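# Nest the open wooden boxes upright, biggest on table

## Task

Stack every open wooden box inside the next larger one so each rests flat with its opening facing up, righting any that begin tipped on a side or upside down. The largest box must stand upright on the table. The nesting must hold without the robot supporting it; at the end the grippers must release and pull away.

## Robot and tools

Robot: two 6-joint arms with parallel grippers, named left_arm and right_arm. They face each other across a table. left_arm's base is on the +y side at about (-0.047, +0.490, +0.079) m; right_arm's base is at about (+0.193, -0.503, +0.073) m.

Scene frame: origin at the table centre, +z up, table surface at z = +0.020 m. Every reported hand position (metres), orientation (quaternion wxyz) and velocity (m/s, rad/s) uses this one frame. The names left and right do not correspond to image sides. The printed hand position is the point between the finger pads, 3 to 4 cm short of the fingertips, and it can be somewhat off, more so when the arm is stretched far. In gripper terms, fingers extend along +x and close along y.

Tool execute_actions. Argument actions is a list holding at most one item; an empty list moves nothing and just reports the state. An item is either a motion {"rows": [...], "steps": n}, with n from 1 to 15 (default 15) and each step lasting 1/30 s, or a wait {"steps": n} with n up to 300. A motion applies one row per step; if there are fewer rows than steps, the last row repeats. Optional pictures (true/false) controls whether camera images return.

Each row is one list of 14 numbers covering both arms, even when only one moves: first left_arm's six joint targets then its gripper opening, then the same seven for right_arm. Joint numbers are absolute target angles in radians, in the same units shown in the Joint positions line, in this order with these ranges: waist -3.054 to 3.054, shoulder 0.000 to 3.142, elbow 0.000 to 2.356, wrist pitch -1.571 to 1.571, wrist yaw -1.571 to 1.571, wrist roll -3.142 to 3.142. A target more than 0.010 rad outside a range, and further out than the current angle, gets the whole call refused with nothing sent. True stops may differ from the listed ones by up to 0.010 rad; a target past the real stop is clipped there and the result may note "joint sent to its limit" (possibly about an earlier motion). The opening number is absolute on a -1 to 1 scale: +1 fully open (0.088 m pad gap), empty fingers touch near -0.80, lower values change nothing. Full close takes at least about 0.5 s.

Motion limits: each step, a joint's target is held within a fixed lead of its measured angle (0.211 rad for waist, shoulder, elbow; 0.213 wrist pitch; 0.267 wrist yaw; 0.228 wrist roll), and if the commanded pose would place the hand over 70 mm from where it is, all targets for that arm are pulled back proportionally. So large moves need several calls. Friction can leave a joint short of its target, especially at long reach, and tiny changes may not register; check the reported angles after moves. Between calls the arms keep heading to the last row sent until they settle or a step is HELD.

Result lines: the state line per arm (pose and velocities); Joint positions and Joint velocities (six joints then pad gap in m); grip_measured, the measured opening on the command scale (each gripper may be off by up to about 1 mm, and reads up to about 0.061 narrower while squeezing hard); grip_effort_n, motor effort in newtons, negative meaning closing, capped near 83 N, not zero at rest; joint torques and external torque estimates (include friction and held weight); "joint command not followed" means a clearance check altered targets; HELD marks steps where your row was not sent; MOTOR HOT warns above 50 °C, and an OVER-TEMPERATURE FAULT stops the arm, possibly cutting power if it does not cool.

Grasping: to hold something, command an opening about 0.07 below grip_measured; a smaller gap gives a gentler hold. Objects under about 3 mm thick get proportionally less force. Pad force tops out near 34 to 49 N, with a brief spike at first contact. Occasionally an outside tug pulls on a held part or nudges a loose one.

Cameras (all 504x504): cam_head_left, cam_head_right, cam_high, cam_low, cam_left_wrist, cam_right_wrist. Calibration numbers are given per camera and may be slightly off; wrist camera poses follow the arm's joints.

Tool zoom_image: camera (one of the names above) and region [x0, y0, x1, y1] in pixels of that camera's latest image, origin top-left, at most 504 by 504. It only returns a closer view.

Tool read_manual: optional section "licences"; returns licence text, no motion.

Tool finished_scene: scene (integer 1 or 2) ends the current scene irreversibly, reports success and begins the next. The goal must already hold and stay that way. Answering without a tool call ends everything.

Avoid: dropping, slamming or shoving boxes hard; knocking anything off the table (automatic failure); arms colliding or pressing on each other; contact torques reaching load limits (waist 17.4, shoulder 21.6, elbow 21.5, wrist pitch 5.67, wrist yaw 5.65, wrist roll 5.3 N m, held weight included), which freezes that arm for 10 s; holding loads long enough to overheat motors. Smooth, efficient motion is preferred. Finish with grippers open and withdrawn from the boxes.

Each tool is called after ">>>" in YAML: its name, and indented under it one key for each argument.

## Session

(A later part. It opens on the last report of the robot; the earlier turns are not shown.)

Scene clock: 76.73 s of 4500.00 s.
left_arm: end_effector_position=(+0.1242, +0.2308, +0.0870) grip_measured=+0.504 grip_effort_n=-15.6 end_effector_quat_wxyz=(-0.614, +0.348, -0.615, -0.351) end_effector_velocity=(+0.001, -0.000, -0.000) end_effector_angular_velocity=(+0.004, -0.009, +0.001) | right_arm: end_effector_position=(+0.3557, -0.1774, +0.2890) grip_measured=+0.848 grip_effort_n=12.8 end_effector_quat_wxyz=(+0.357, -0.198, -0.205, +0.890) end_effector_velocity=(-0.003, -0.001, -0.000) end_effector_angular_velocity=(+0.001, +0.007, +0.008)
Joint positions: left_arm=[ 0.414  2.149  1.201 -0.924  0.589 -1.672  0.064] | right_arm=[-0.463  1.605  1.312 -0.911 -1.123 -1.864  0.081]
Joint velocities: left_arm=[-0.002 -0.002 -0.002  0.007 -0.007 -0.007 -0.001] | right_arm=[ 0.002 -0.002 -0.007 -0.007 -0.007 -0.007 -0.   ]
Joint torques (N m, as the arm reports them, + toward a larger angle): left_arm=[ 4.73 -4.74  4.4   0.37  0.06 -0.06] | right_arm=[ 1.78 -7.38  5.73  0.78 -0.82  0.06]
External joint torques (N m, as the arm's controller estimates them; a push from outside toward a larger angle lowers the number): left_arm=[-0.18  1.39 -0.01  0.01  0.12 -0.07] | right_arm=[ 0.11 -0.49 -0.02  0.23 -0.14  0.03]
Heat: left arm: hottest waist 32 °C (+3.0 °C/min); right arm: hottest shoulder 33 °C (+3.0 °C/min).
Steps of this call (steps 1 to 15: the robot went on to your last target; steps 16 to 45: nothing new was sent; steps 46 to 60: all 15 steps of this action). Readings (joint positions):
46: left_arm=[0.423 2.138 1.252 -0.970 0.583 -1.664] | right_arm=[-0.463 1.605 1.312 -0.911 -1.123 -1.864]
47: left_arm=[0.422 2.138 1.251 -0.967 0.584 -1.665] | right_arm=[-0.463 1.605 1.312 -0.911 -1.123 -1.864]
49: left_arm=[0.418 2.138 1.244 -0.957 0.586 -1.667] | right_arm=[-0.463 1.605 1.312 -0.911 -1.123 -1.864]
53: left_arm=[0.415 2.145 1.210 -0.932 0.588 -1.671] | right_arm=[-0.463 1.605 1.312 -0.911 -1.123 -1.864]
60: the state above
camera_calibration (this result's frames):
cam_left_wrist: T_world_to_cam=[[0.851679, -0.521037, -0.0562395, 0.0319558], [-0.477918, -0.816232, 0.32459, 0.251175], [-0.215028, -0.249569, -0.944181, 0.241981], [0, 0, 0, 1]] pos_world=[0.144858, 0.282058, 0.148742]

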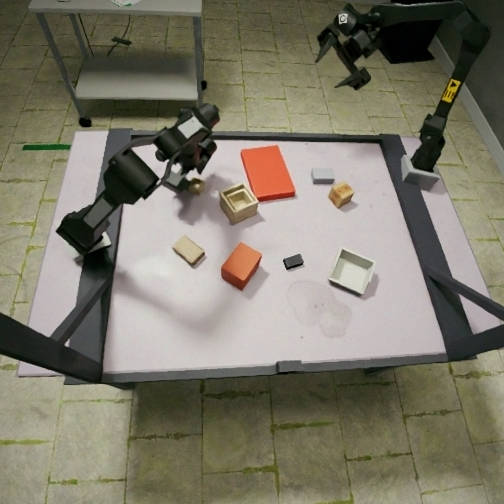

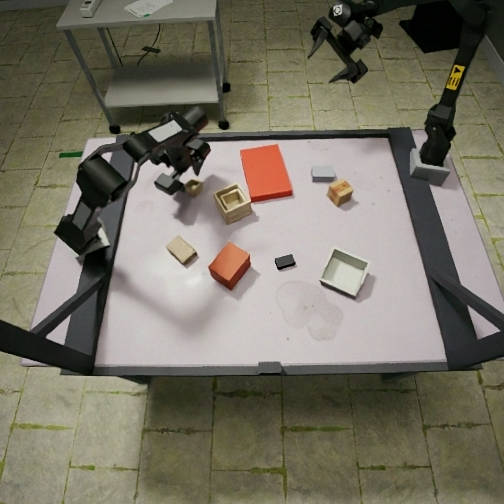

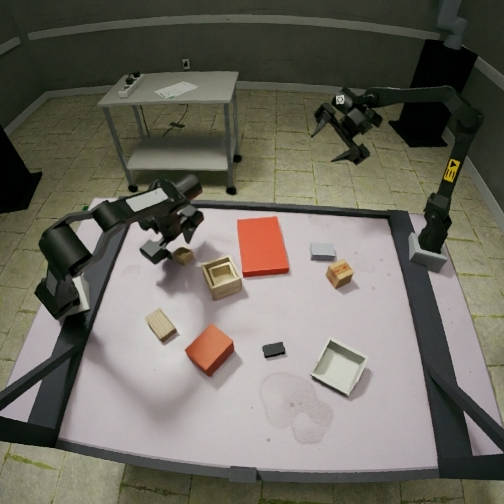

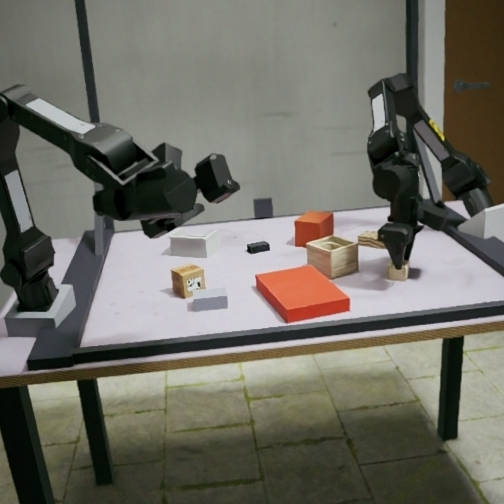

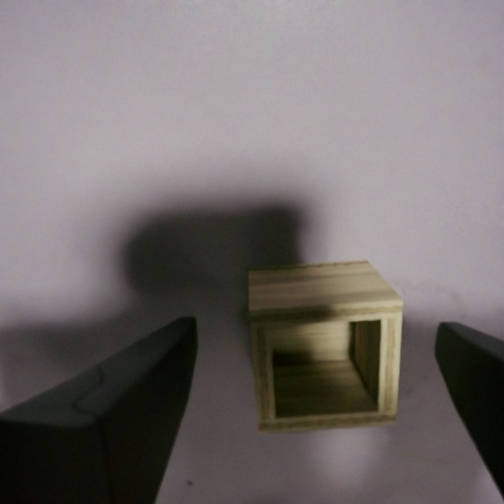

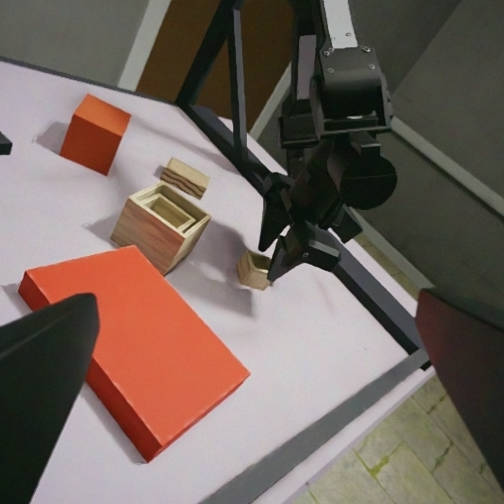

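>>> execute_actions:
  actions:
    - {"rows":[[0.413,2.162,1.188,-0.915,0.592,-1.675,-0.22,-0.463,1.605,1.312,-0.911,-1.123,-1.864,0.85]],"steps":15}

Scene clock: 77.60 s of 4500.00 s.
left_arm: end_effector_position=(+0.1249, +0.2312, +0.0861) grip_measured=-0.051 grip_effort_n=-83.5 end_effector_quat_wxyz=(-0.614, +0.349, -0.615, -0.349) end_effector_velocity=(-0.001, -0.001, -0.002) end_effector_angular_velocity=(+0.009, -0.006, -0.006) | right_arm: end_effector_position=(+0.3557, -0.1774, +0.2890) grip_measured=+0.848 grip_effort_n=12.3 end_effector_quat_wxyz=(+0.357, -0.198, -0.205, +0.890) end_effector_velocity=(+0.002, -0.000, +0.001) end_effector_angular_velocity=(+0.020, +0.009, -0.001)
Joint positions: left_arm=[ 0.415  2.15   1.196 -0.915  0.59  -1.673  0.037] | right_arm=[-0.463  1.605  1.312 -0.911 -1.123 -1.864  0.081]
Joint velocities: left_arm=[-0.012 -0.002 -0.002  0.007 -0.007 -0.007 -0.   ] | right_arm=[-0.007  0.002 -0.002  0.007 -0.022 -0.007 -0.   ]
Joint torques (N m, as the arm reports them, + toward a larger angle): left_arm=[ 4.67 -4.51  3.94  0.35  0.01 -0.07] | right_arm=[ 1.57 -7.48  5.86  0.74 -0.76  0.03]
External joint torques (N m, as the arm's controller estimates them; a push from outside toward a larger angle lowers the number): left_arm=[-0.15  1.58 -0.45  0.    0.07 -0.08] | right_arm=[-0.07 -0.59  0.06  0.17 -0.07 -0.01]
Heat: left arm: hottest waist 32 °C (+3.0 °C/min); right arm: hottest shoulder 33 °C (+3.0 °C/min).
Steps of this call (steps 1 to 11: the robot went on to your last target; steps 12 to 26: all 15 steps of this action). Readings (joint positions):
12: left_arm=[0.414 2.149 1.200 -0.923 0.589 -1.672] | right_arm=[-0.463 1.605 1.312 -0.911 -1.123 -1.864]
13: left_arm=[0.414 2.149 1.199 -0.920 0.589 -1.672] | right_arm=[-0.463 1.605 1.312 -0.911 -1.123 -1.864]
15: left_arm=[0.414 2.150 1.197 -0.918 0.589 -1.672] | right_arm=[-0.463 1.605 1.312 -0.911 -1.123 -1.864]
19: left_arm=[0.415 2.150 1.196 -0.916 0.590 -1.673] | right_arm=[-0.463 1.605 1.312 -0.911 -1.123 -1.864]
26: the state above
camera_calibration (this result's frames):
cam_left_wrist: T_world_to_cam=[[0.851396, -0.521794, -0.0534356, 0.0315061], [-0.478996, -0.814966, 0.32618, 0.251831], [-0.213747, -0.252113, -0.943796, 0.241742], [0, 0, 0, 1]] pos_world=[0.145473, 0.282619, 0.147696]

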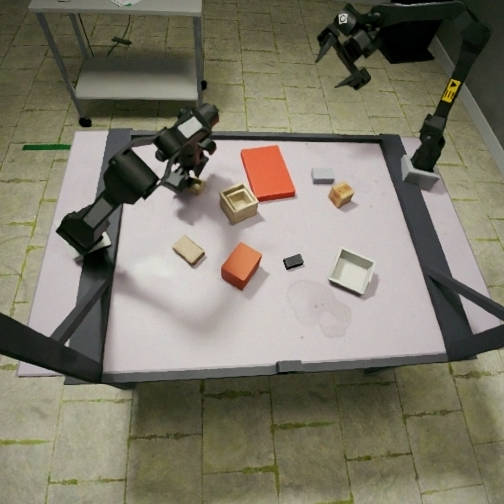

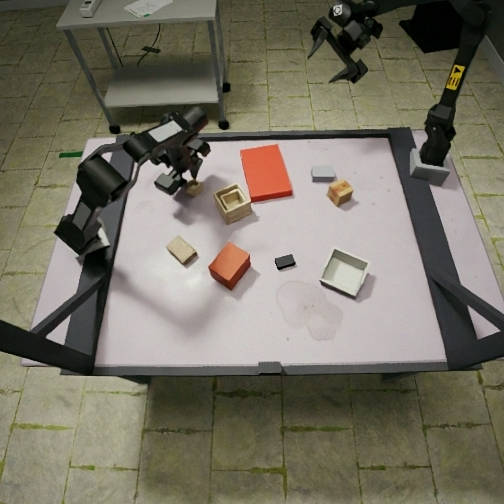

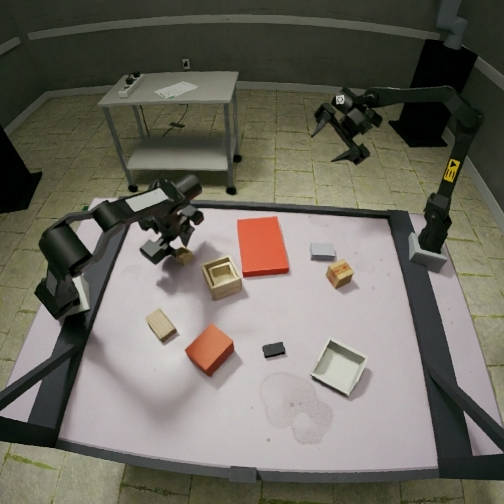

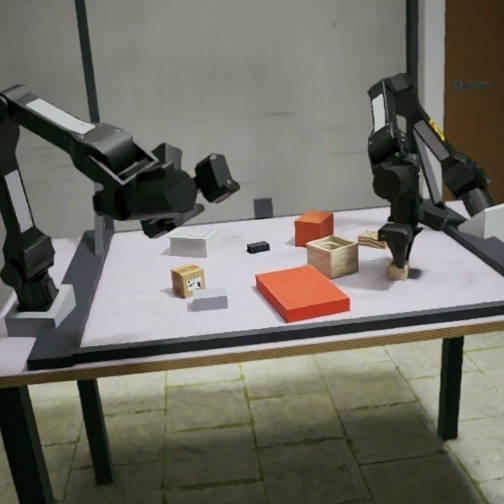

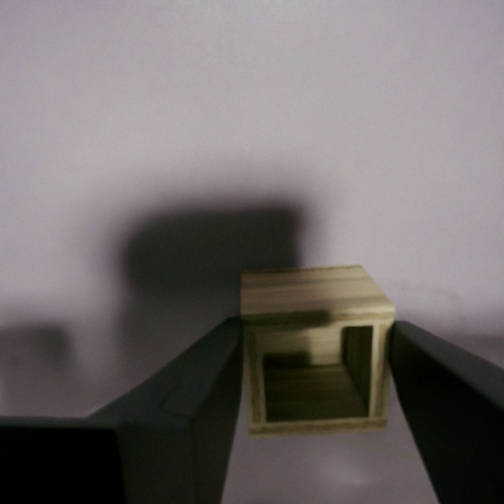

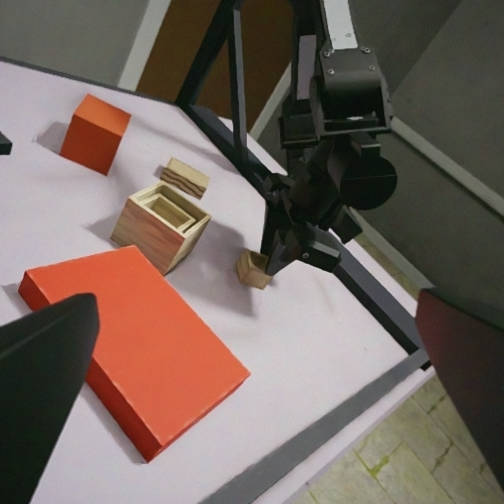

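>>> execute_actions:
  actions:
    - {"rows":[[0.43,2.14,1.25,-0.98,0.585,-1.65,-0.17,-0.463,1.605,1.312,-0.911,-1.123,-1.864,0.85],[0.43,2.14,1.25,-0.98,0.585,-1.65,-0.17,-0.463,1.605,1.312,-0.911,-1.123,-1.864,0.85],[0.45,2.12,1.31,-1.06,0.58,-1.62,-0.17,-0.463,1.605,1.312,-0.911,-1.123,-1.864,0.85],[0.45,2.12,1.31,-1.06,0.58,-1.62,-0.17,-0.463,1.605,1.312,-0.911,-1.123,-1.864,0.85],[0.47,2.1,1.38,-1.15,0.575,-1.57,-0.17,-0.463,1.605,1.312,-0.911,-1.123,-1.864,0.85],[0.47,2.1,1.38,-1.15,0.575,-1.57,-0.17,-0.463,1.605,1.312,-0.911,-1.123,-1.864,0.85],[0.48,2.08,1.45,-1.24,0.575,-1.5,-0.17,-0.463,1.605,1.312,-0.911,-1.123,-1.864,0.85],[0.48,2.08,1.45,-1.24,0.575,-1.5,-0.17,-0.463,1.605,1.312,-0.911,-1.123,-1.864,0.85],[0.44,2.07,1.53,-1.29,0.6,-1.48,-0.17,-0.463,1.605,1.312,-0.911,-1.123,-1.864,0.85]],"steps":15}
  pictures: false

>>> execute_actions:
  actions:
    - {"rows":[[0.33,2.09,1.66,-1.33,0.62,-1.46,-0.17,-0.463,1.605,1.312,-0.911,-1.123,-1.864,0.85],[0.33,2.09,1.66,-1.33,0.62,-1.46,-0.17,-0.463,1.605,1.312,-0.911,-1.123,-1.864,0.85],[0.33,2.09,1.66,-1.33,0.62,-1.46,-0.17,-0.463,1.605,1.312,-0.911,-1.123,-1.864,0.85],[0.33,2.09,1.66,-1.33,0.62,-1.46,-0.17,-0.463,1.605,1.312,-0.911,-1.123,-1.864,0.85],[0.216,2.115,1.75,-1.352,0.634,-1.455,-0.17,-0.463,1.605,1.312,-0.911,-1.123,-1.864,0.85]],"steps":15}

Scene clock: 79.37 s of 4500.00 s.
left_arm: end_effector_position=(+0.1022, +0.1812, +0.1804) grip_measured=-0.051 grip_effort_n=-83.5 end_effector_quat_wxyz=(-0.650, +0.308, -0.641, -0.268) end_effector_velocity=(-0.038, -0.018, -0.002) end_effector_angular_velocity=(+0.068, +0.056, -0.098) | right_arm: end_effector_position=(+0.3557, -0.1774, +0.2890) grip_measured=+0.848 grip_effort_n=12.3 end_effector_quat_wxyz=(+0.357, -0.198, -0.205, +0.890) end_effector_velocity=(-0.002, -0.001, +0.001) end_effector_angular_velocity=(+0.015, -0.006, +0.010)
Joint positions: left_arm=[ 0.441  2.066  1.526 -1.278  0.598 -1.488  0.037] | right_arm=[-0.463  1.605  1.312 -0.911 -1.123 -1.864  0.081]
Joint velocities: left_arm=[-0.09  -0.017  0.061 -0.125  0.007  0.051  0.   ] | right_arm=[ 0.002 -0.002 -0.002 -0.007 -0.007 -0.022 -0.   ]
Joint torques (N m, as the arm reports them, + toward a larger angle): left_arm=[ 5.6  -5.06  5.04  0.28 -0.03  0.07] | right_arm=[ 1.68 -7.27  5.67  0.76 -0.77  0.03]
External joint torques (N m, as the arm's controller estimates them; a push from outside toward a larger angle lowers the number): left_arm=[-0.09 -0.69  1.14 -0.09  0.12  0.06] | right_arm=[-0.02 -0.35 -0.13  0.19 -0.08 -0.01]
Heat: left arm: hottest waist 32 °C (+3.0 °C/min); right arm: hottest shoulder 33 °C (+3.0 °C/min).
Steps of this call (steps 1 to 15: the robot went on to your last target; steps 16 to 38: nothing new was sent; steps 39 to 53: all 15 steps of this action). Readings (joint positions):
39: left_arm=[0.415 2.150 1.201 -0.923 0.590 -1.671] | right_arm=[-0.463 1.605 1.312 -0.911 -1.123 -1.864]
40: left_arm=[0.417 2.150 1.210 -0.945 0.590 -1.666] | right_arm=[-0.463 1.605 1.312 -0.911 -1.123 -1.864]
42: left_arm=[0.425 2.150 1.244 -1.003 0.588 -1.646] | right_arm=[-0.463 1.605 1.312 -0.911 -1.123 -1.864]
46: left_arm=[0.460 2.125 1.367 -1.156 0.580 -1.559] | right_arm=[-0.463 1.605 1.312 -0.911 -1.123 -1.864]
53: the state above

Scene clock: 79.87 s of 4500.00 s.
left_arm: end_effector_position=(+0.0429, +0.1050, +0.1637) grip_measured=-0.051 grip_effort_n=-83.5 end_effector_quat_wxyz=(-0.681, +0.200, -0.678, -0.192) end_effector_velocity=(+0.037, +0.016, +0.010) end_effector_angular_velocity=(-0.034, +0.022, +0.141) | right_arm: end_effector_position=(+0.3557, -0.1774, +0.2890) grip_measured=+0.848 grip_effort_n=11.9 end_effector_quat_wxyz=(+0.357, -0.198, -0.205, +0.890) end_effector_velocity=(-0.001, -0.001, +0.001) end_effector_angular_velocity=(-0.006, +0.015, -0.000)
Joint positions: left_arm=[ 0.207  2.103  1.741 -1.35   0.635 -1.458  0.037] | right_arm=[-0.463  1.605  1.312 -0.911 -1.123 -1.864  0.081]
Joint velocities: left_arm=[ 0.105  0.051 -0.002 -0.007  0.022 -0.022 -0.   ] | right_arm=[-0.002 -0.002 -0.002 -0.007 -0.007  0.007 -0.   ]
Joint torques (N m, as the arm reports them, + toward a larger angle): left_arm=[ 6.   -5.62  6.19  0.23 -0.12  0.06] | right_arm=[ 1.62 -7.42  5.79  0.78 -0.78  0.05]
External joint torques (N m, as the arm's controller estimates them; a push from outside toward a larger angle lowers the number): left_arm=[ 0.25  1.25  1.58 -0.11 -0.06  0.06] | right_arm=[-0.02 -0.49 -0.01  0.23 -0.09  0.01]
Heat: left arm: hottest waist 32 °C (+3.0 °C/min); right arm: hottest shoulder 33 °C (+3.0 °C/min).
Steps of this call (steps 1 to 15: all 15 steps of this action). Readings (joint positions):
1: left_arm=[0.434 2.067 1.542 -1.295 0.597 -1.483] | right_arm=[-0.463 1.605 1.312 -0.911 -1.123 -1.864]
2: left_arm=[0.417 2.077 1.568 -1.312 0.599 -1.477] | right_arm=[-0.463 1.605 1.312 -0.911 -1.123 -1.864]
4: left_arm=[0.369 2.085 1.613 -1.312 0.611 -1.469] | right_arm=[-0.463 1.605 1.312 -0.911 -1.123 -1.864]
8: left_arm=[0.250 2.096 1.717 -1.336 0.629 -1.460] | right_arm=[-0.463 1.605 1.312 -0.911 -1.123 -1.864]
15: the state above
camera_calibration (this result's frames):
cam_left_wrist: T_world_to_cam=[[0.521741, -0.852086, -0.0416566, 0.086461], [-0.799907, -0.505597, 0.323296, 0.0661812], [-0.296537, -0.135355, -0.945381, 0.257237], [0, 0, 0, 1]] pos_world=[0.084109, 0.141952, 0.225393]

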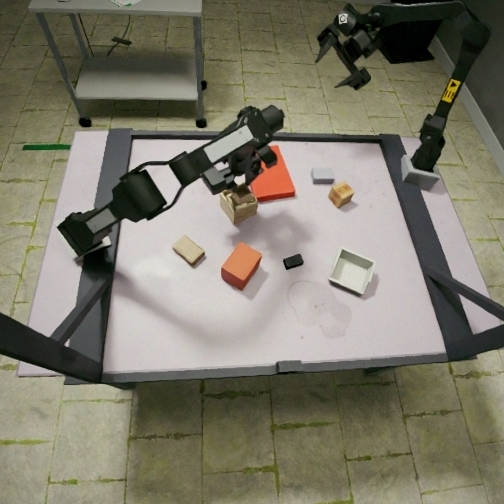

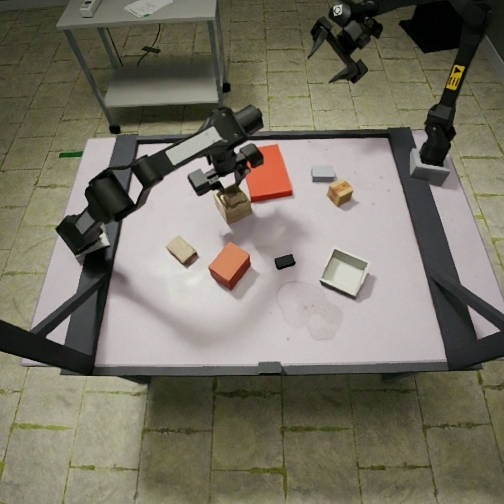

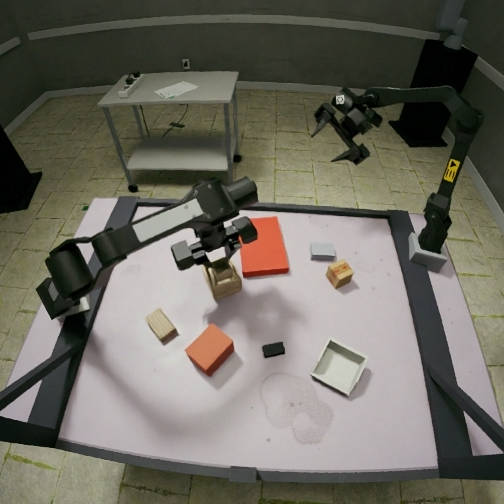

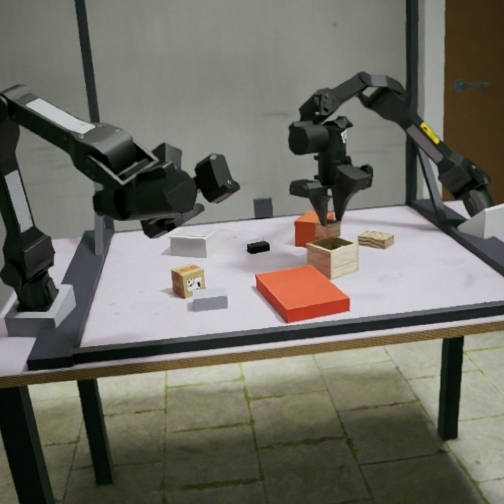

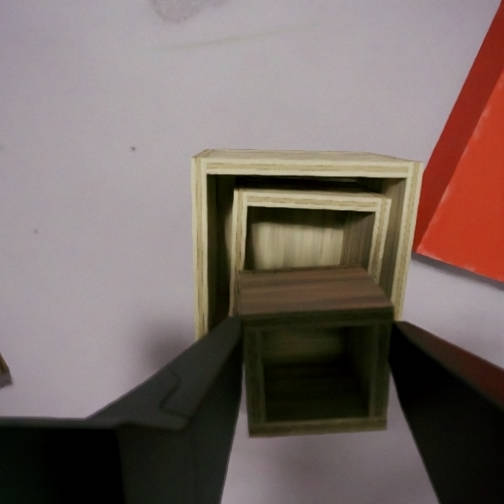

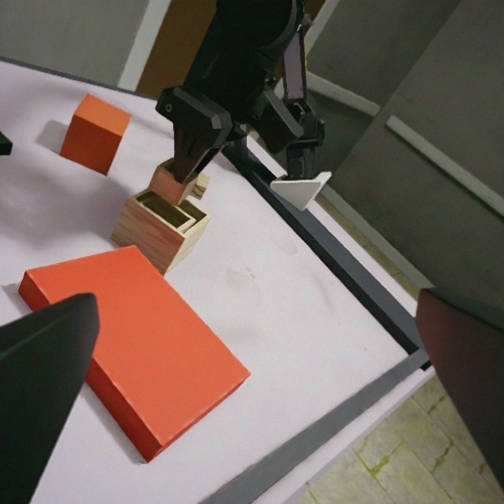

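>>> execute_actions:
  actions:
    - {"rows":[[0.2,2.12,1.715,-1.31,0.638,-1.467,-0.17,-0.463,1.605,1.312,-0.911,-1.123,-1.864,0.85],[0.2,2.12,1.715,-1.31,0.638,-1.467,-0.17,-0.463,1.605,1.312,-0.911,-1.123,-1.864,0.85],[0.2,2.12,1.715,-1.31,0.638,-1.467,-0.17,-0.463,1.605,1.312,-0.911,-1.123,-1.864,0.85],[0.18,2.122,1.678,-1.266,0.641,-1.478,-0.17,-0.463,1.605,1.312,-0.911,-1.123,-1.864,0.85]],"steps":15}

Scene clock: 82.47 s of 4500.00 s.
left_arm: end_effector_position=(+0.0460, +0.1042, +0.1420) grip_measured=-0.051 grip_effort_n=-83.5 end_effector_quat_wxyz=(-0.682, +0.192, -0.679, -0.190) end_effector_velocity=(-0.003, +0.001, -0.000) end_effector_angular_velocity=(+0.002, +0.010, +0.010) | right_arm: end_effector_position=(+0.3557, -0.1774, +0.2890) grip_measured=+0.848 grip_effort_n=12.3 end_effector_quat_wxyz=(+0.357, -0.198, -0.205, +0.890) end_effector_velocity=(+0.000, -0.003, -0.002) end_effector_angular_velocity=(-0.018, +0.004, -0.002)
Joint positions: left_arm=[ 0.177  2.114  1.684 -1.268  0.638 -1.475  0.037] | right_arm=[-0.463  1.605  1.312 -0.911 -1.123 -1.864  0.081]
Joint velocities: left_arm=[-0.002 -0.002 -0.002 -0.007  0.007 -0.007  0.   ] | right_arm=[-0.007 -0.002 -0.002 -0.022  0.007 -0.007 -0.   ]
Joint torques (N m, as the arm reports them, + toward a larger angle): left_arm=[ 6.11 -5.86  4.52  0.43  0.05 -0.13] | right_arm=[ 1.67 -7.21  5.97  0.8  -0.79  0.03]
External joint torques (N m, as the arm's controller estimates them; a push from outside toward a larger angle lowers the number): left_arm=[ 0.16  1.11 -0.05  0.08  0.1  -0.14] | right_arm=[ 0.03 -0.28  0.18  0.24 -0.1  -0.01]
Heat: left arm: hottest waist 32 °C (+2.0 °C/min); right arm: hottest shoulder 34 °C (+4.0 °C/min).
Steps of this call (steps 1 to 15: the robot went on to your last target; steps 16 to 63: nothing new was sent; steps 64 to 78: all 15 steps of this action). Readings (joint positions):
64: left_arm=[0.214 2.104 1.739 -1.347 0.635 -1.458] | right_arm=[-0.463 1.605 1.312 -0.911 -1.123 -1.864]
65: left_arm=[0.212 2.104 1.735 -1.335 0.635 -1.459] | right_arm=[-0.463 1.605 1.312 -0.911 -1.123 -1.864]
67: left_arm=[0.206 2.106 1.725 -1.314 0.635 -1.464] | right_arm=[-0.463 1.605 1.312 -0.911 -1.123 -1.864]
71: left_arm=[0.184 2.111 1.692 -1.278 0.637 -1.473] | right_arm=[-0.463 1.605 1.312 -0.911 -1.123 -1.864]
78: the state above
camera_calibration (this result's frames):
cam_left_wrist: T_world_to_cam=[[0.509495, -0.859114, -0.0483538, 0.0855166], [-0.806049, -0.496184, 0.322626, 0.0746119], [-0.301165, -0.125401, -0.945291, 0.236622], [0, 0, 0, 1]] pos_world=[0.0878326, 0.140162, 0.20374]

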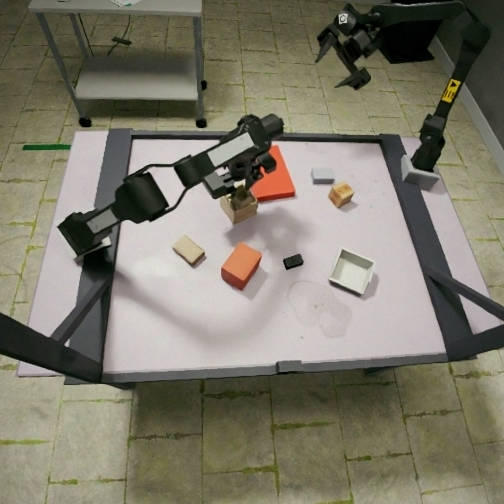

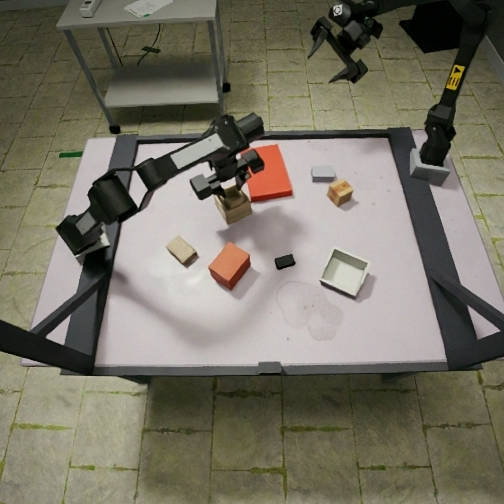

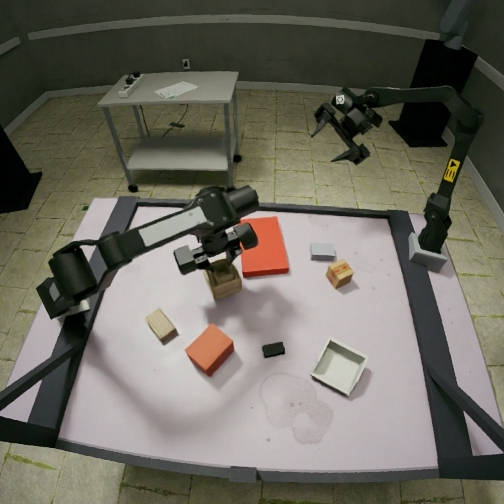

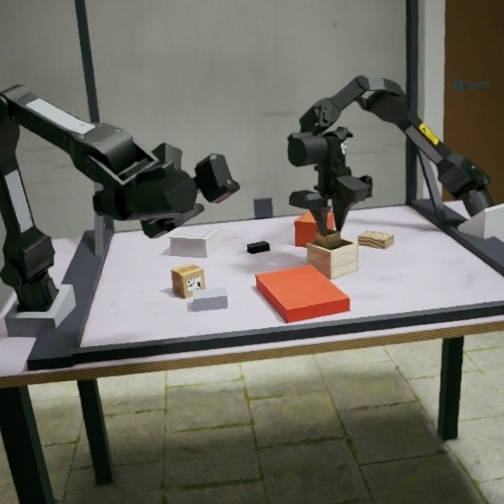

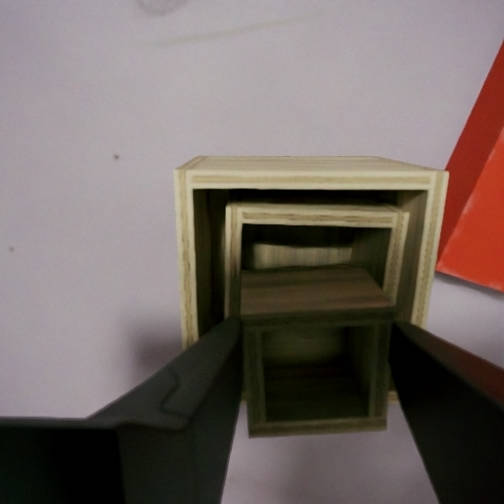

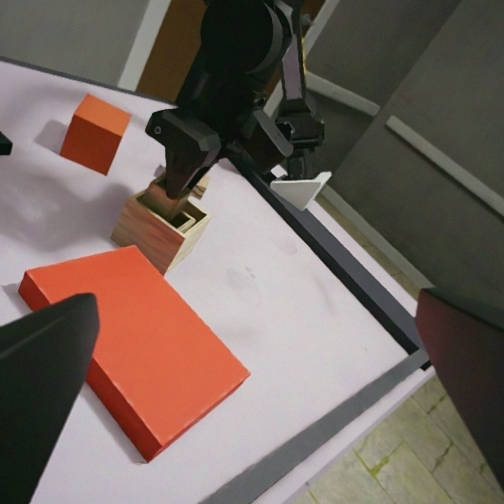

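>>> execute_actions:
  actions:
    - {"rows":[[0.2,2.125,1.685,-1.265,0.64,-1.478,-0.17,-0.463,1.605,1.312,-0.911,-1.123,-1.864,0.85],[0.2,2.125,1.685,-1.265,0.64,-1.478,-0.17,-0.463,1.605,1.312,-0.911,-1.123,-1.864,0.85],[0.2,2.125,1.685,-1.265,0.64,-1.478,-0.17,-0.463,1.605,1.312,-0.911,-1.123,-1.864,0.85],[0.2,2.125,1.685,-1.265,0.64,-1.478,-0.17,-0.463,1.605,1.312,-0.911,-1.123,-1.864,0.85],[0.2,2.125,1.685,-1.265,0.64,-1.478,-0.17,-0.463,1.605,1.312,-0.911,-1.123,-1.864,0.85],[0.176,2.138,1.64,-1.215,0.643,-1.49,-0.17,-0.463,1.605,1.312,-0.911,-1.123,-1.864,0.85]],"steps":15}

Scene clock: 84.70 s of 4500.00 s.
left_arm: end_effector_position=(+0.0534, +0.1077, +0.1291) grip_measured=-0.051 grip_effort_n=-83.5 end_effector_quat_wxyz=(-0.680, +0.195, -0.679, -0.195) end_effector_velocity=(+0.003, -0.002, +0.001) end_effector_angular_velocity=(-0.003, -0.030, -0.011) | right_arm: end_effector_position=(+0.3557, -0.1774, +0.2890) grip_measured=+0.848 grip_effort_n=12.3 end_effector_quat_wxyz=(+0.357, -0.198, -0.205, +0.890) end_effector_velocity=(-0.002, -0.003, +0.000) end_effector_angular_velocity=(-0.017, +0.024, +0.003)
Joint positions: left_arm=[ 0.175  2.13   1.645 -1.218  0.64  -1.487  0.037] | right_arm=[-0.463  1.605  1.312 -0.911 -1.123 -1.864  0.081]
Joint velocities: left_arm=[-0.002 -0.007 -0.002  0.022 -0.022 -0.007 -0.   ] | right_arm=[-0.002 -0.002 -0.002 -0.022 -0.007  0.007 -0.   ]
Joint torques (N m, as the arm reports them, + toward a larger angle): left_arm=[ 5.96 -5.74  4.5   0.44  0.07 -0.13] | right_arm=[ 1.93 -7.36  5.64  0.79 -0.79  0.02]
External joint torques (N m, as the arm's controller estimates them; a push from outside toward a larger angle lowers the number): left_arm=[-0.14  1.34 -0.09  0.09  0.14 -0.13] | right_arm=[ 0.26 -0.44 -0.15  0.23 -0.1  -0.02]
Heat: left arm: hottest waist 33 °C (+3.0 °C/min); right arm: hottest shoulder 34 °C (+3.0 °C/min).
Steps of this call (steps 1 to 15: the robot went on to your last target; steps 16 to 52: nothing new was sent; steps 53 to 67: all 15 steps of this action). Readings (joint positions):
53: left_arm=[0.178 2.114 1.683 -1.267 0.638 -1.475] | right_arm=[-0.463 1.605 1.312 -0.911 -1.123 -1.864]
54: left_arm=[0.180 2.114 1.683 -1.267 0.639 -1.475] | right_arm=[-0.463 1.605 1.312 -0.911 -1.123 -1.864]
56: left_arm=[0.187 2.114 1.683 -1.267 0.639 -1.475] | right_arm=[-0.463 1.605 1.312 -0.911 -1.123 -1.864]
60: left_arm=[0.190 2.116 1.666 -1.233 0.639 -1.483] | right_arm=[-0.463 1.605 1.312 -0.911 -1.123 -1.864]
67: the state above
camera_calibration (this result's frames):
cam_left_wrist: T_world_to_cam=[[0.520053, -0.852483, -0.0530893, 0.0835249], [-0.798364, -0.507248, 0.324522, 0.0870411], [-0.303579, -0.126384, -0.944387, 0.227224], [0, 0, 0, 1]] pos_world=[0.0950336, 0.144072, 0.190775]

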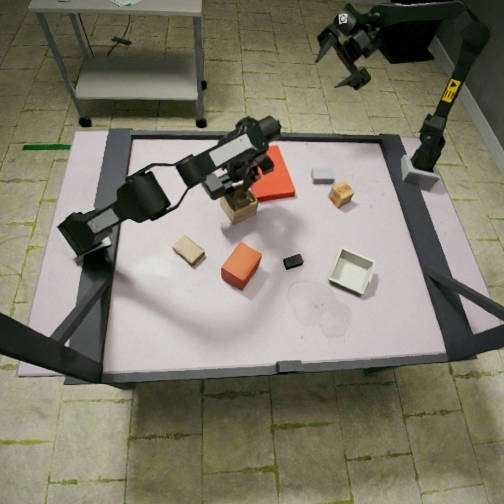

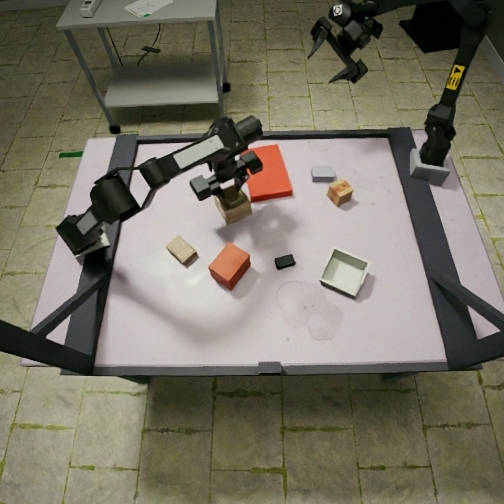

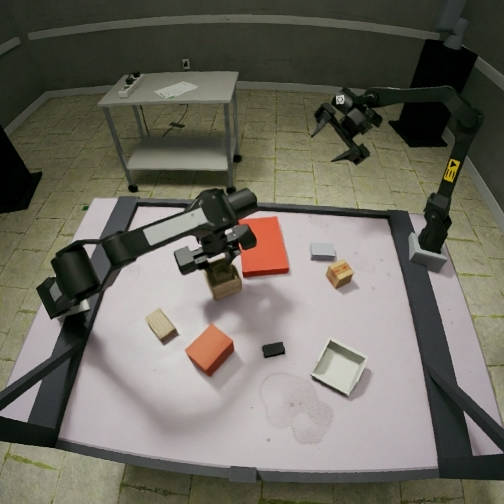

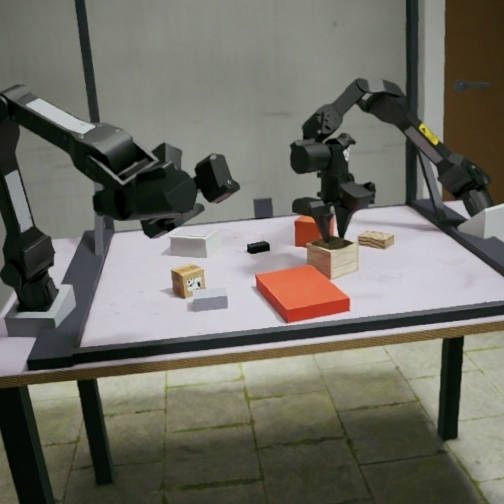

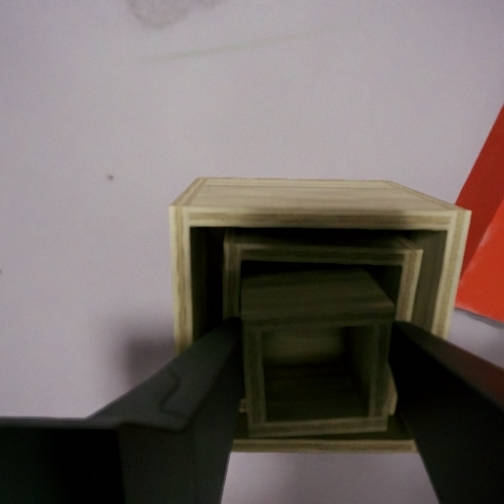

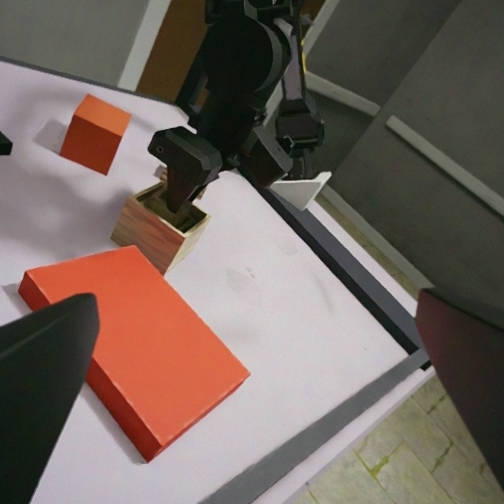

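>>> execute_actions:
  actions:
    - {"rows":[[0.163,2.14,1.615,-1.185,0.645,-1.50,-0.17,-0.463,1.605,1.312,-0.911,-1.123,-1.864,0.85],[0.163,2.14,1.615,-1.185,0.645,-1.50,-0.17,-0.463,1.605,1.312,-0.911,-1.123,-1.864,0.85],[0.163,2.14,1.615,-1.185,0.645,-1.50,-0.17,-0.463,1.605,1.312,-0.911,-1.123,-1.864,0.85],[0.163,2.14,1.615,-1.185,0.645,-1.50,-0.17,-0.463,1.605,1.312,-0.911,-1.123,-1.864,0.85],[0.152,2.144,1.592,-1.155,0.646,-1.513,-0.17,-0.463,1.605,1.312,-0.911,-1.123,-1.864,0.85]],"steps":15}

Scene clock: 86.17 s of 4500.00 s.
left_arm: end_effector_position=(+0.0535, +0.1084, +0.1140) grip_measured=-0.051 grip_effort_n=-83.5 end_effector_quat_wxyz=(-0.679, +0.194, -0.680, -0.196) end_effector_velocity=(-0.004, +0.001, -0.003) end_effector_angular_velocity=(+0.016, +0.000, +0.002) | right_arm: end_effector_position=(+0.3557, -0.1774, +0.2890) grip_measured=+0.848 grip_effort_n=12.3 end_effector_quat_wxyz=(+0.357, -0.198, -0.205, +0.890) end_effector_velocity=(-0.001, -0.001, -0.004) end_effector_angular_velocity=(-0.023, +0.011, -0.002)
Joint positions: left_arm=[ 0.153  2.133  1.6   -1.157  0.644 -1.51   0.037] | right_arm=[-0.463  1.605  1.312 -0.911 -1.123 -1.864  0.081]
Joint velocities: left_arm=[-0.012 -0.002 -0.002 -0.007 -0.007 -0.007 -0.   ] | right_arm=[-0.002  0.002 -0.007 -0.007  0.007  0.007 -0.   ]
Joint torques (N m, as the arm reports them, + toward a larger angle): left_arm=[ 5.79 -5.59  4.19  0.41  0.02 -0.07] | right_arm=[ 1.51 -7.26  5.89  0.73 -0.77  0.03]
External joint torques (N m, as the arm's controller estimates them; a push from outside toward a larger angle lowers the number): left_arm=[-0.04  1.46 -0.27  0.09  0.07 -0.08] | right_arm=[-0.12 -0.4   0.13  0.17 -0.09 -0.01]
Heat: left arm: hottest waist 33 °C (+3.0 °C/min); right arm: hottest shoulder 34 °C (+3.0 °C/min).
Steps of this call (steps 1 to 15: the robot went on to your last target; steps 16 to 29: nothing new was sent; steps 30 to 44: all 15 steps of this action). Readings (joint positions):
30: left_arm=[0.175 2.130 1.642 -1.212 0.640 -1.490] | right_arm=[-0.463 1.605 1.312 -0.911 -1.123 -1.864]
31: left_arm=[0.173 2.130 1.637 -1.202 0.641 -1.492] | right_arm=[-0.463 1.605 1.312 -0.911 -1.123 -1.864]
33: left_arm=[0.169 2.130 1.629 -1.193 0.641 -1.495] | right_arm=[-0.463 1.605 1.312 -0.911 -1.123 -1.864]
37: left_arm=[0.157 2.132 1.606 -1.166 0.642 -1.506] | right_arm=[-0.463 1.605 1.312 -0.911 -1.123 -1.864]
44: the state above
camera_calibration (this result's frames):
cam_left_wrist: T_world_to_cam=[[0.518534, -0.853248, -0.0555822, 0.0836921], [-0.798387, -0.506415, 0.325763, 0.0921716], [-0.306105, -0.124543, -0.943816, 0.213022], [0, 0, 0, 1]] pos_world=[0.0953983, 0.144618, 0.175679]

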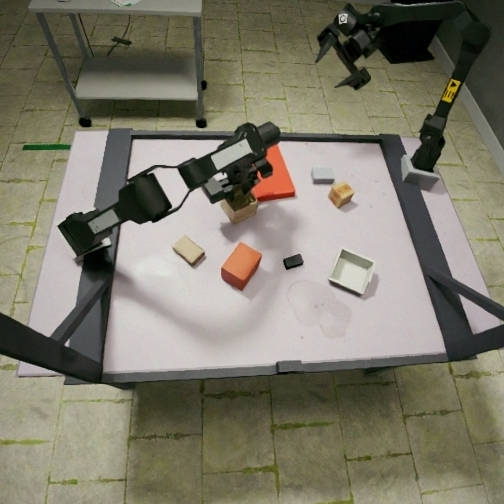

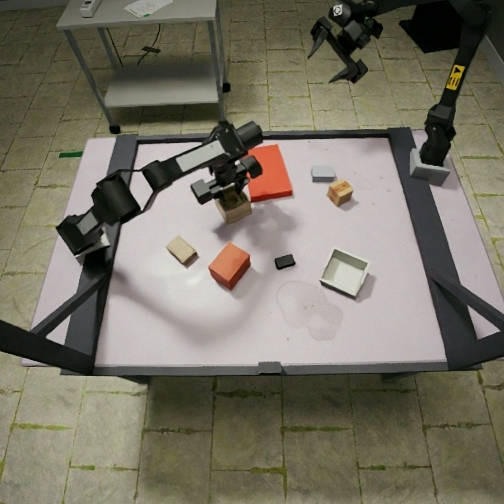

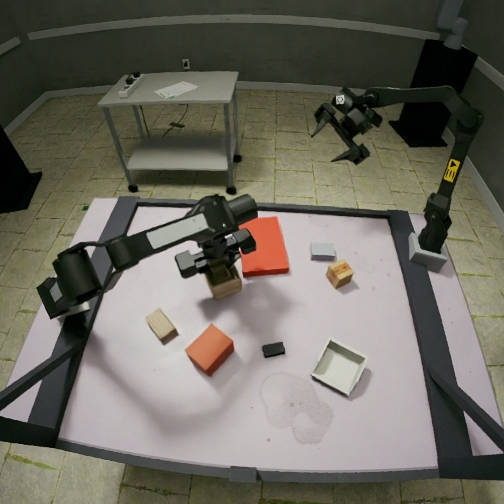

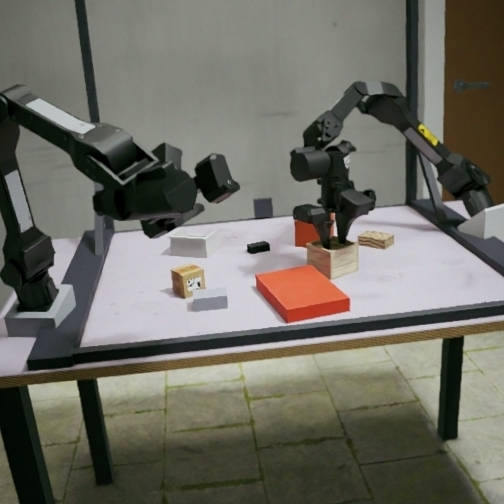

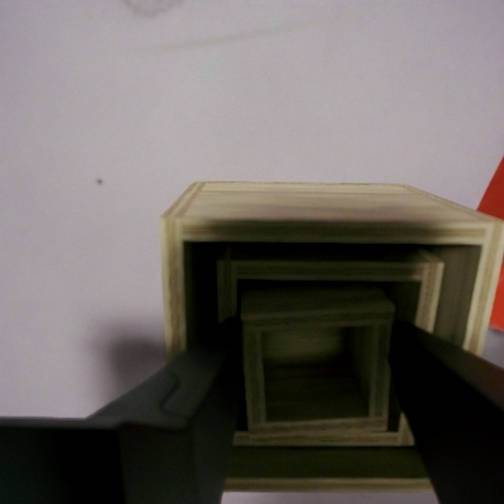

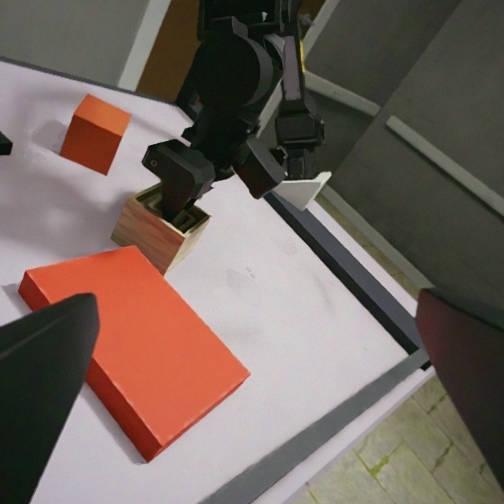

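>>> execute_actions:
  actions:
    - {"rows":[[0.148,2.146,1.585,-1.147,0.646,-1.516,-0.17,-0.463,1.605,1.312,-0.911,-1.123,-1.864,0.85],[0.148,2.146,1.585,-1.147,0.646,-1.516,-0.17,-0.463,1.605,1.312,-0.911,-1.123,-1.864,0.85],[0.148,2.146,1.585,-1.147,0.646,-1.516,-0.17,-0.463,1.605,1.312,-0.911,-1.123,-1.864,0.85],[0.148,2.146,1.585,-1.147,0.646,-1.516,-0.17,-0.463,1.605,1.312,-0.911,-1.123,-1.864,0.85],[0.148,2.146,1.585,-1.147,0.646,-1.516,0.12,-0.463,1.605,1.312,-0.911,-1.123,-1.864,0.85]],"steps":12}
  pictures: false

>>> execute_actions:
  actions:
    - {"rows":[[0.165,2.13,1.625,-1.19,0.643,-1.5,0.12,-0.463,1.605,1.312,-0.911,-1.123,-1.864,0.85],[0.165,2.13,1.625,-1.19,0.643,-1.5,0.12,-0.463,1.605,1.312,-0.911,-1.123,-1.864,0.85],[0.18,2.125,1.66,-1.235,0.641,-1.485,0.12,-0.463,1.605,1.312,-0.911,-1.123,-1.864,0.85],[0.18,2.125,1.66,-1.235,0.641,-1.485,0.12,-0.463,1.605,1.312,-0.911,-1.123,-1.864,0.85],[0.2,2.12,1.715,-1.3,0.638,-1.467,0.12,-0.463,1.605,1.312,-0.911,-1.123,-1.864,0.85],[0.2,2.12,1.715,-1.3,0.638,-1.467,0.12,-0.463,1.605,1.312,-0.911,-1.123,-1.864,0.85],[0.23,2.1,1.78,-1.39,0.63,-1.445,0.12,-0.463,1.605,1.312,-0.911,-1.123,-1.864,0.85]],"steps":15}

Scene clock: 88.03 s of 4500.00 s.
left_arm: end_effector_position=(+0.0544, +0.1077, +0.1132) grip_measured=+0.102 grip_effort_n=17.0 end_effector_quat_wxyz=(-0.680, +0.196, -0.680, -0.193) end_effector_velocity=(+0.001, -0.000, -0.000) end_effector_angular_velocity=(+0.001, -0.009, -0.014) | right_arm: end_effector_position=(+0.3557, -0.1774, +0.2890) grip_measured=+0.848 grip_effort_n=11.9 end_effector_quat_wxyz=(+0.357, -0.198, -0.205, +0.890) end_effector_velocity=(-0.002, -0.002, +0.001) end_effector_angular_velocity=(+0.010, +0.018, +0.007)
Joint positions: left_arm=[ 0.153  2.133  1.597 -1.146  0.645 -1.514  0.044] | right_arm=[-0.463  1.605  1.312 -0.911 -1.123 -1.864  0.081]
Joint velocities: left_arm=[-0.002 -0.002 -0.002  0.007 -0.007  0.007  0.008] | right_arm=[-0.002 -0.002 -0.007 -0.007 -0.022 -0.007  0.   ]
Joint torques (N m, as the arm reports them, + toward a larger angle): left_arm=[ 5.33 -5.4   3.73  0.27 -0.02 -0.07] | right_arm=[ 1.79 -7.49  5.95  0.73 -0.8   0.06]
External joint torques (N m, as the arm's controller estimates them; a push from outside toward a larger angle lowers the number): left_arm=[-0.64  1.6  -0.76 -0.06  0.04 -0.08] | right_arm=[ 0.14 -0.56  0.14  0.17 -0.11  0.02]
Heat: left arm: hottest waist 33 °C (+3.0 °C/min); right arm: hottest shoulder 34 °C (+3.0 °C/min).
Steps of this call (steps 1 to 15: the robot went on to your last target; steps 16 to 44: nothing new was sent; steps 45 to 56: all 12 steps of this action). Readings (joint positions):
45: left_arm=[0.153 2.133 1.599 -1.156 0.644 -1.511] | right_arm=[-0.463 1.605 1.312 -0.911 -1.123 -1.864]
46: left_arm=[0.153 2.133 1.598 -1.154 0.644 -1.512] | right_arm=[-0.463 1.605 1.312 -0.911 -1.123 -1.864]
48: left_arm=[0.153 2.133 1.597 -1.153 0.644 -1.513] | right_arm=[-0.463 1.605 1.312 -0.911 -1.123 -1.864]
52: left_arm=[0.153 2.133 1.597 -1.147 0.645 -1.514] | right_arm=[-0.463 1.605 1.312 -0.911 -1.123 -1.864]
56: the state above

Scene clock: 88.53 s of 4500.00 s.
left_arm: end_effector_position=(+0.0463, +0.1053, +0.1768) grip_measured=+0.117 grip_effort_n=15.6 end_effector_quat_wxyz=(-0.681, +0.209, -0.675, -0.190) end_effector_velocity=(-0.013, +0.007, -0.006) end_effector_angular_velocity=(+0.048, +0.047, +0.021) | right_arm: end_effector_position=(+0.3557, -0.1774, +0.2890) grip_measured=+0.848 grip_effort_n=12.3 end_effector_quat_wxyz=(+0.357, -0.198, -0.205, +0.890) end_effector_velocity=(-0.001, -0.001, -0.001) end_effector_angular_velocity=(+0.020, -0.013, +0.010)
Joint positions: left_arm=[ 0.233  2.103  1.775 -1.383  0.634 -1.449  0.045] | right_arm=[-0.463  1.605  1.312 -0.911 -1.123 -1.864  0.081]
Joint velocities: left_arm=[-0.017  0.002 -0.002 -0.066  0.007  0.007 -0.   ] | right_arm=[-0.002  0.002 -0.002 -0.007 -0.007 -0.037 -0.   ]
Joint torques (N m, as the arm reports them, + toward a larger angle): left_arm=[ 5.53 -6.62  5.63  0.19 -0.18  0.1 ] | right_arm=[ 1.9  -7.41  5.86  0.74 -0.7   0.05]
External joint torques (N m, as the arm's controller estimates them; a push from outside toward a larger angle lowers the number): left_arm=[-0.21 -0.35  1.19 -0.15 -0.12  0.09] | right_arm=[ 0.23 -0.51  0.06  0.17 -0.01  0.01]
Heat: left arm: hottest waist 33 °C (+3.0 °C/min); right arm: hottest shoulder 34 °C (+3.0 °C/min).
Steps of this call (steps 1 to 15: all 15 steps of this action). Readings (joint positions):
1: left_arm=[0.153 2.133 1.599 -1.150 0.645 -1.513] | right_arm=[-0.463 1.605 1.312 -0.911 -1.123 -1.864]
2: left_arm=[0.154 2.133 1.604 -1.164 0.645 -1.511] | right_arm=[-0.463 1.605 1.312 -0.911 -1.123 -1.864]
4: left_arm=[0.159 2.133 1.619 -1.200 0.645 -1.501] | right_arm=[-0.463 1.605 1.312 -0.911 -1.123 -1.864]
8: left_arm=[0.192 2.132 1.709 -1.318 0.639 -1.467] | right_arm=[-0.463 1.605 1.312 -0.911 -1.123 -1.864]
15: the state above
camera_calibration (this result's frames):
cam_left_wrist: T_world_to_cam=[[0.531519, -0.846668, -0.0253096, 0.0815474], [-0.796849, -0.50993, 0.32404, 0.064947], [-0.287261, -0.152066, -0.945705, 0.272026], [0, 0, 0, 1]] pos_world=[0.0865514, 0.143528, 0.238274]

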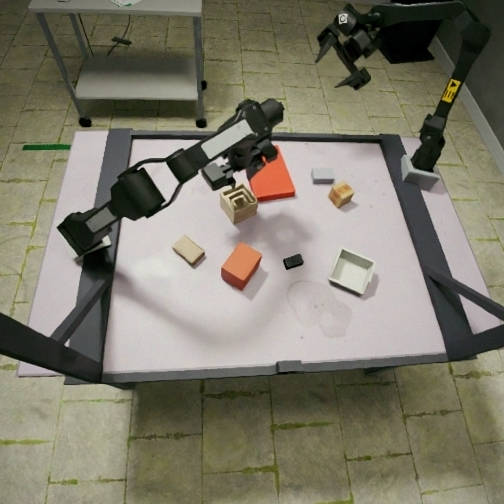

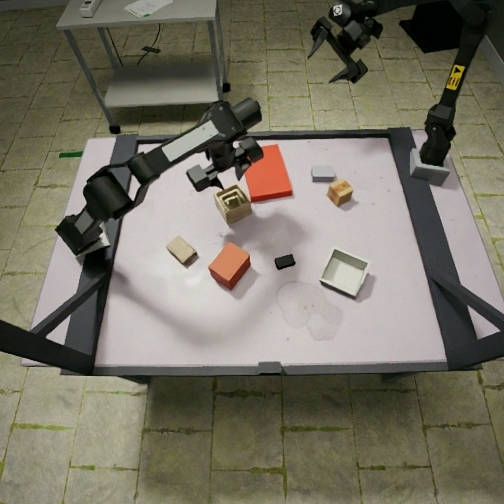

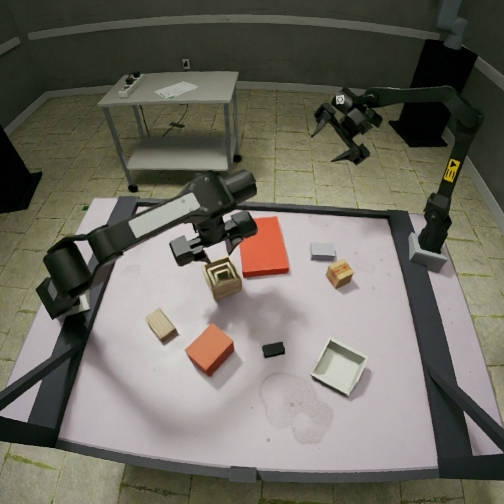

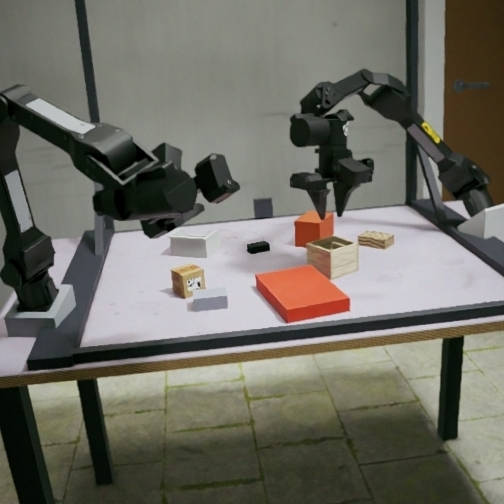

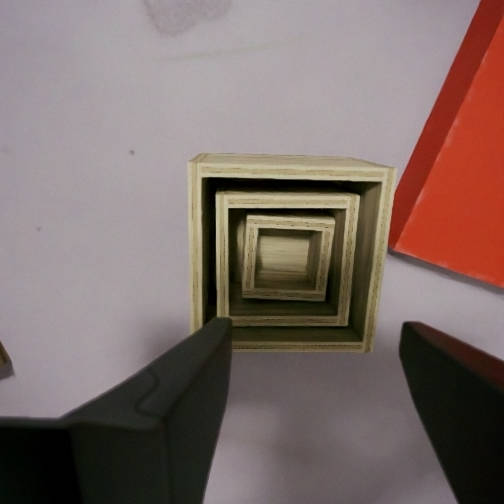

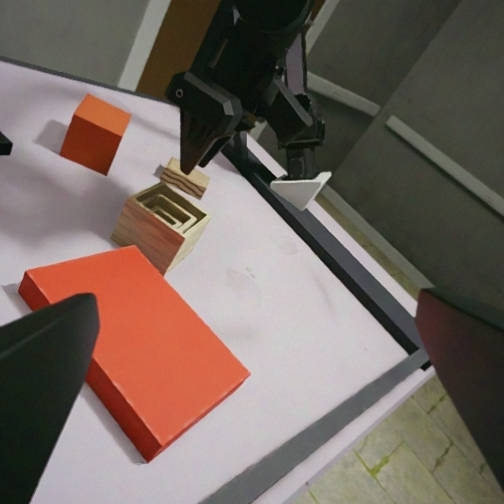

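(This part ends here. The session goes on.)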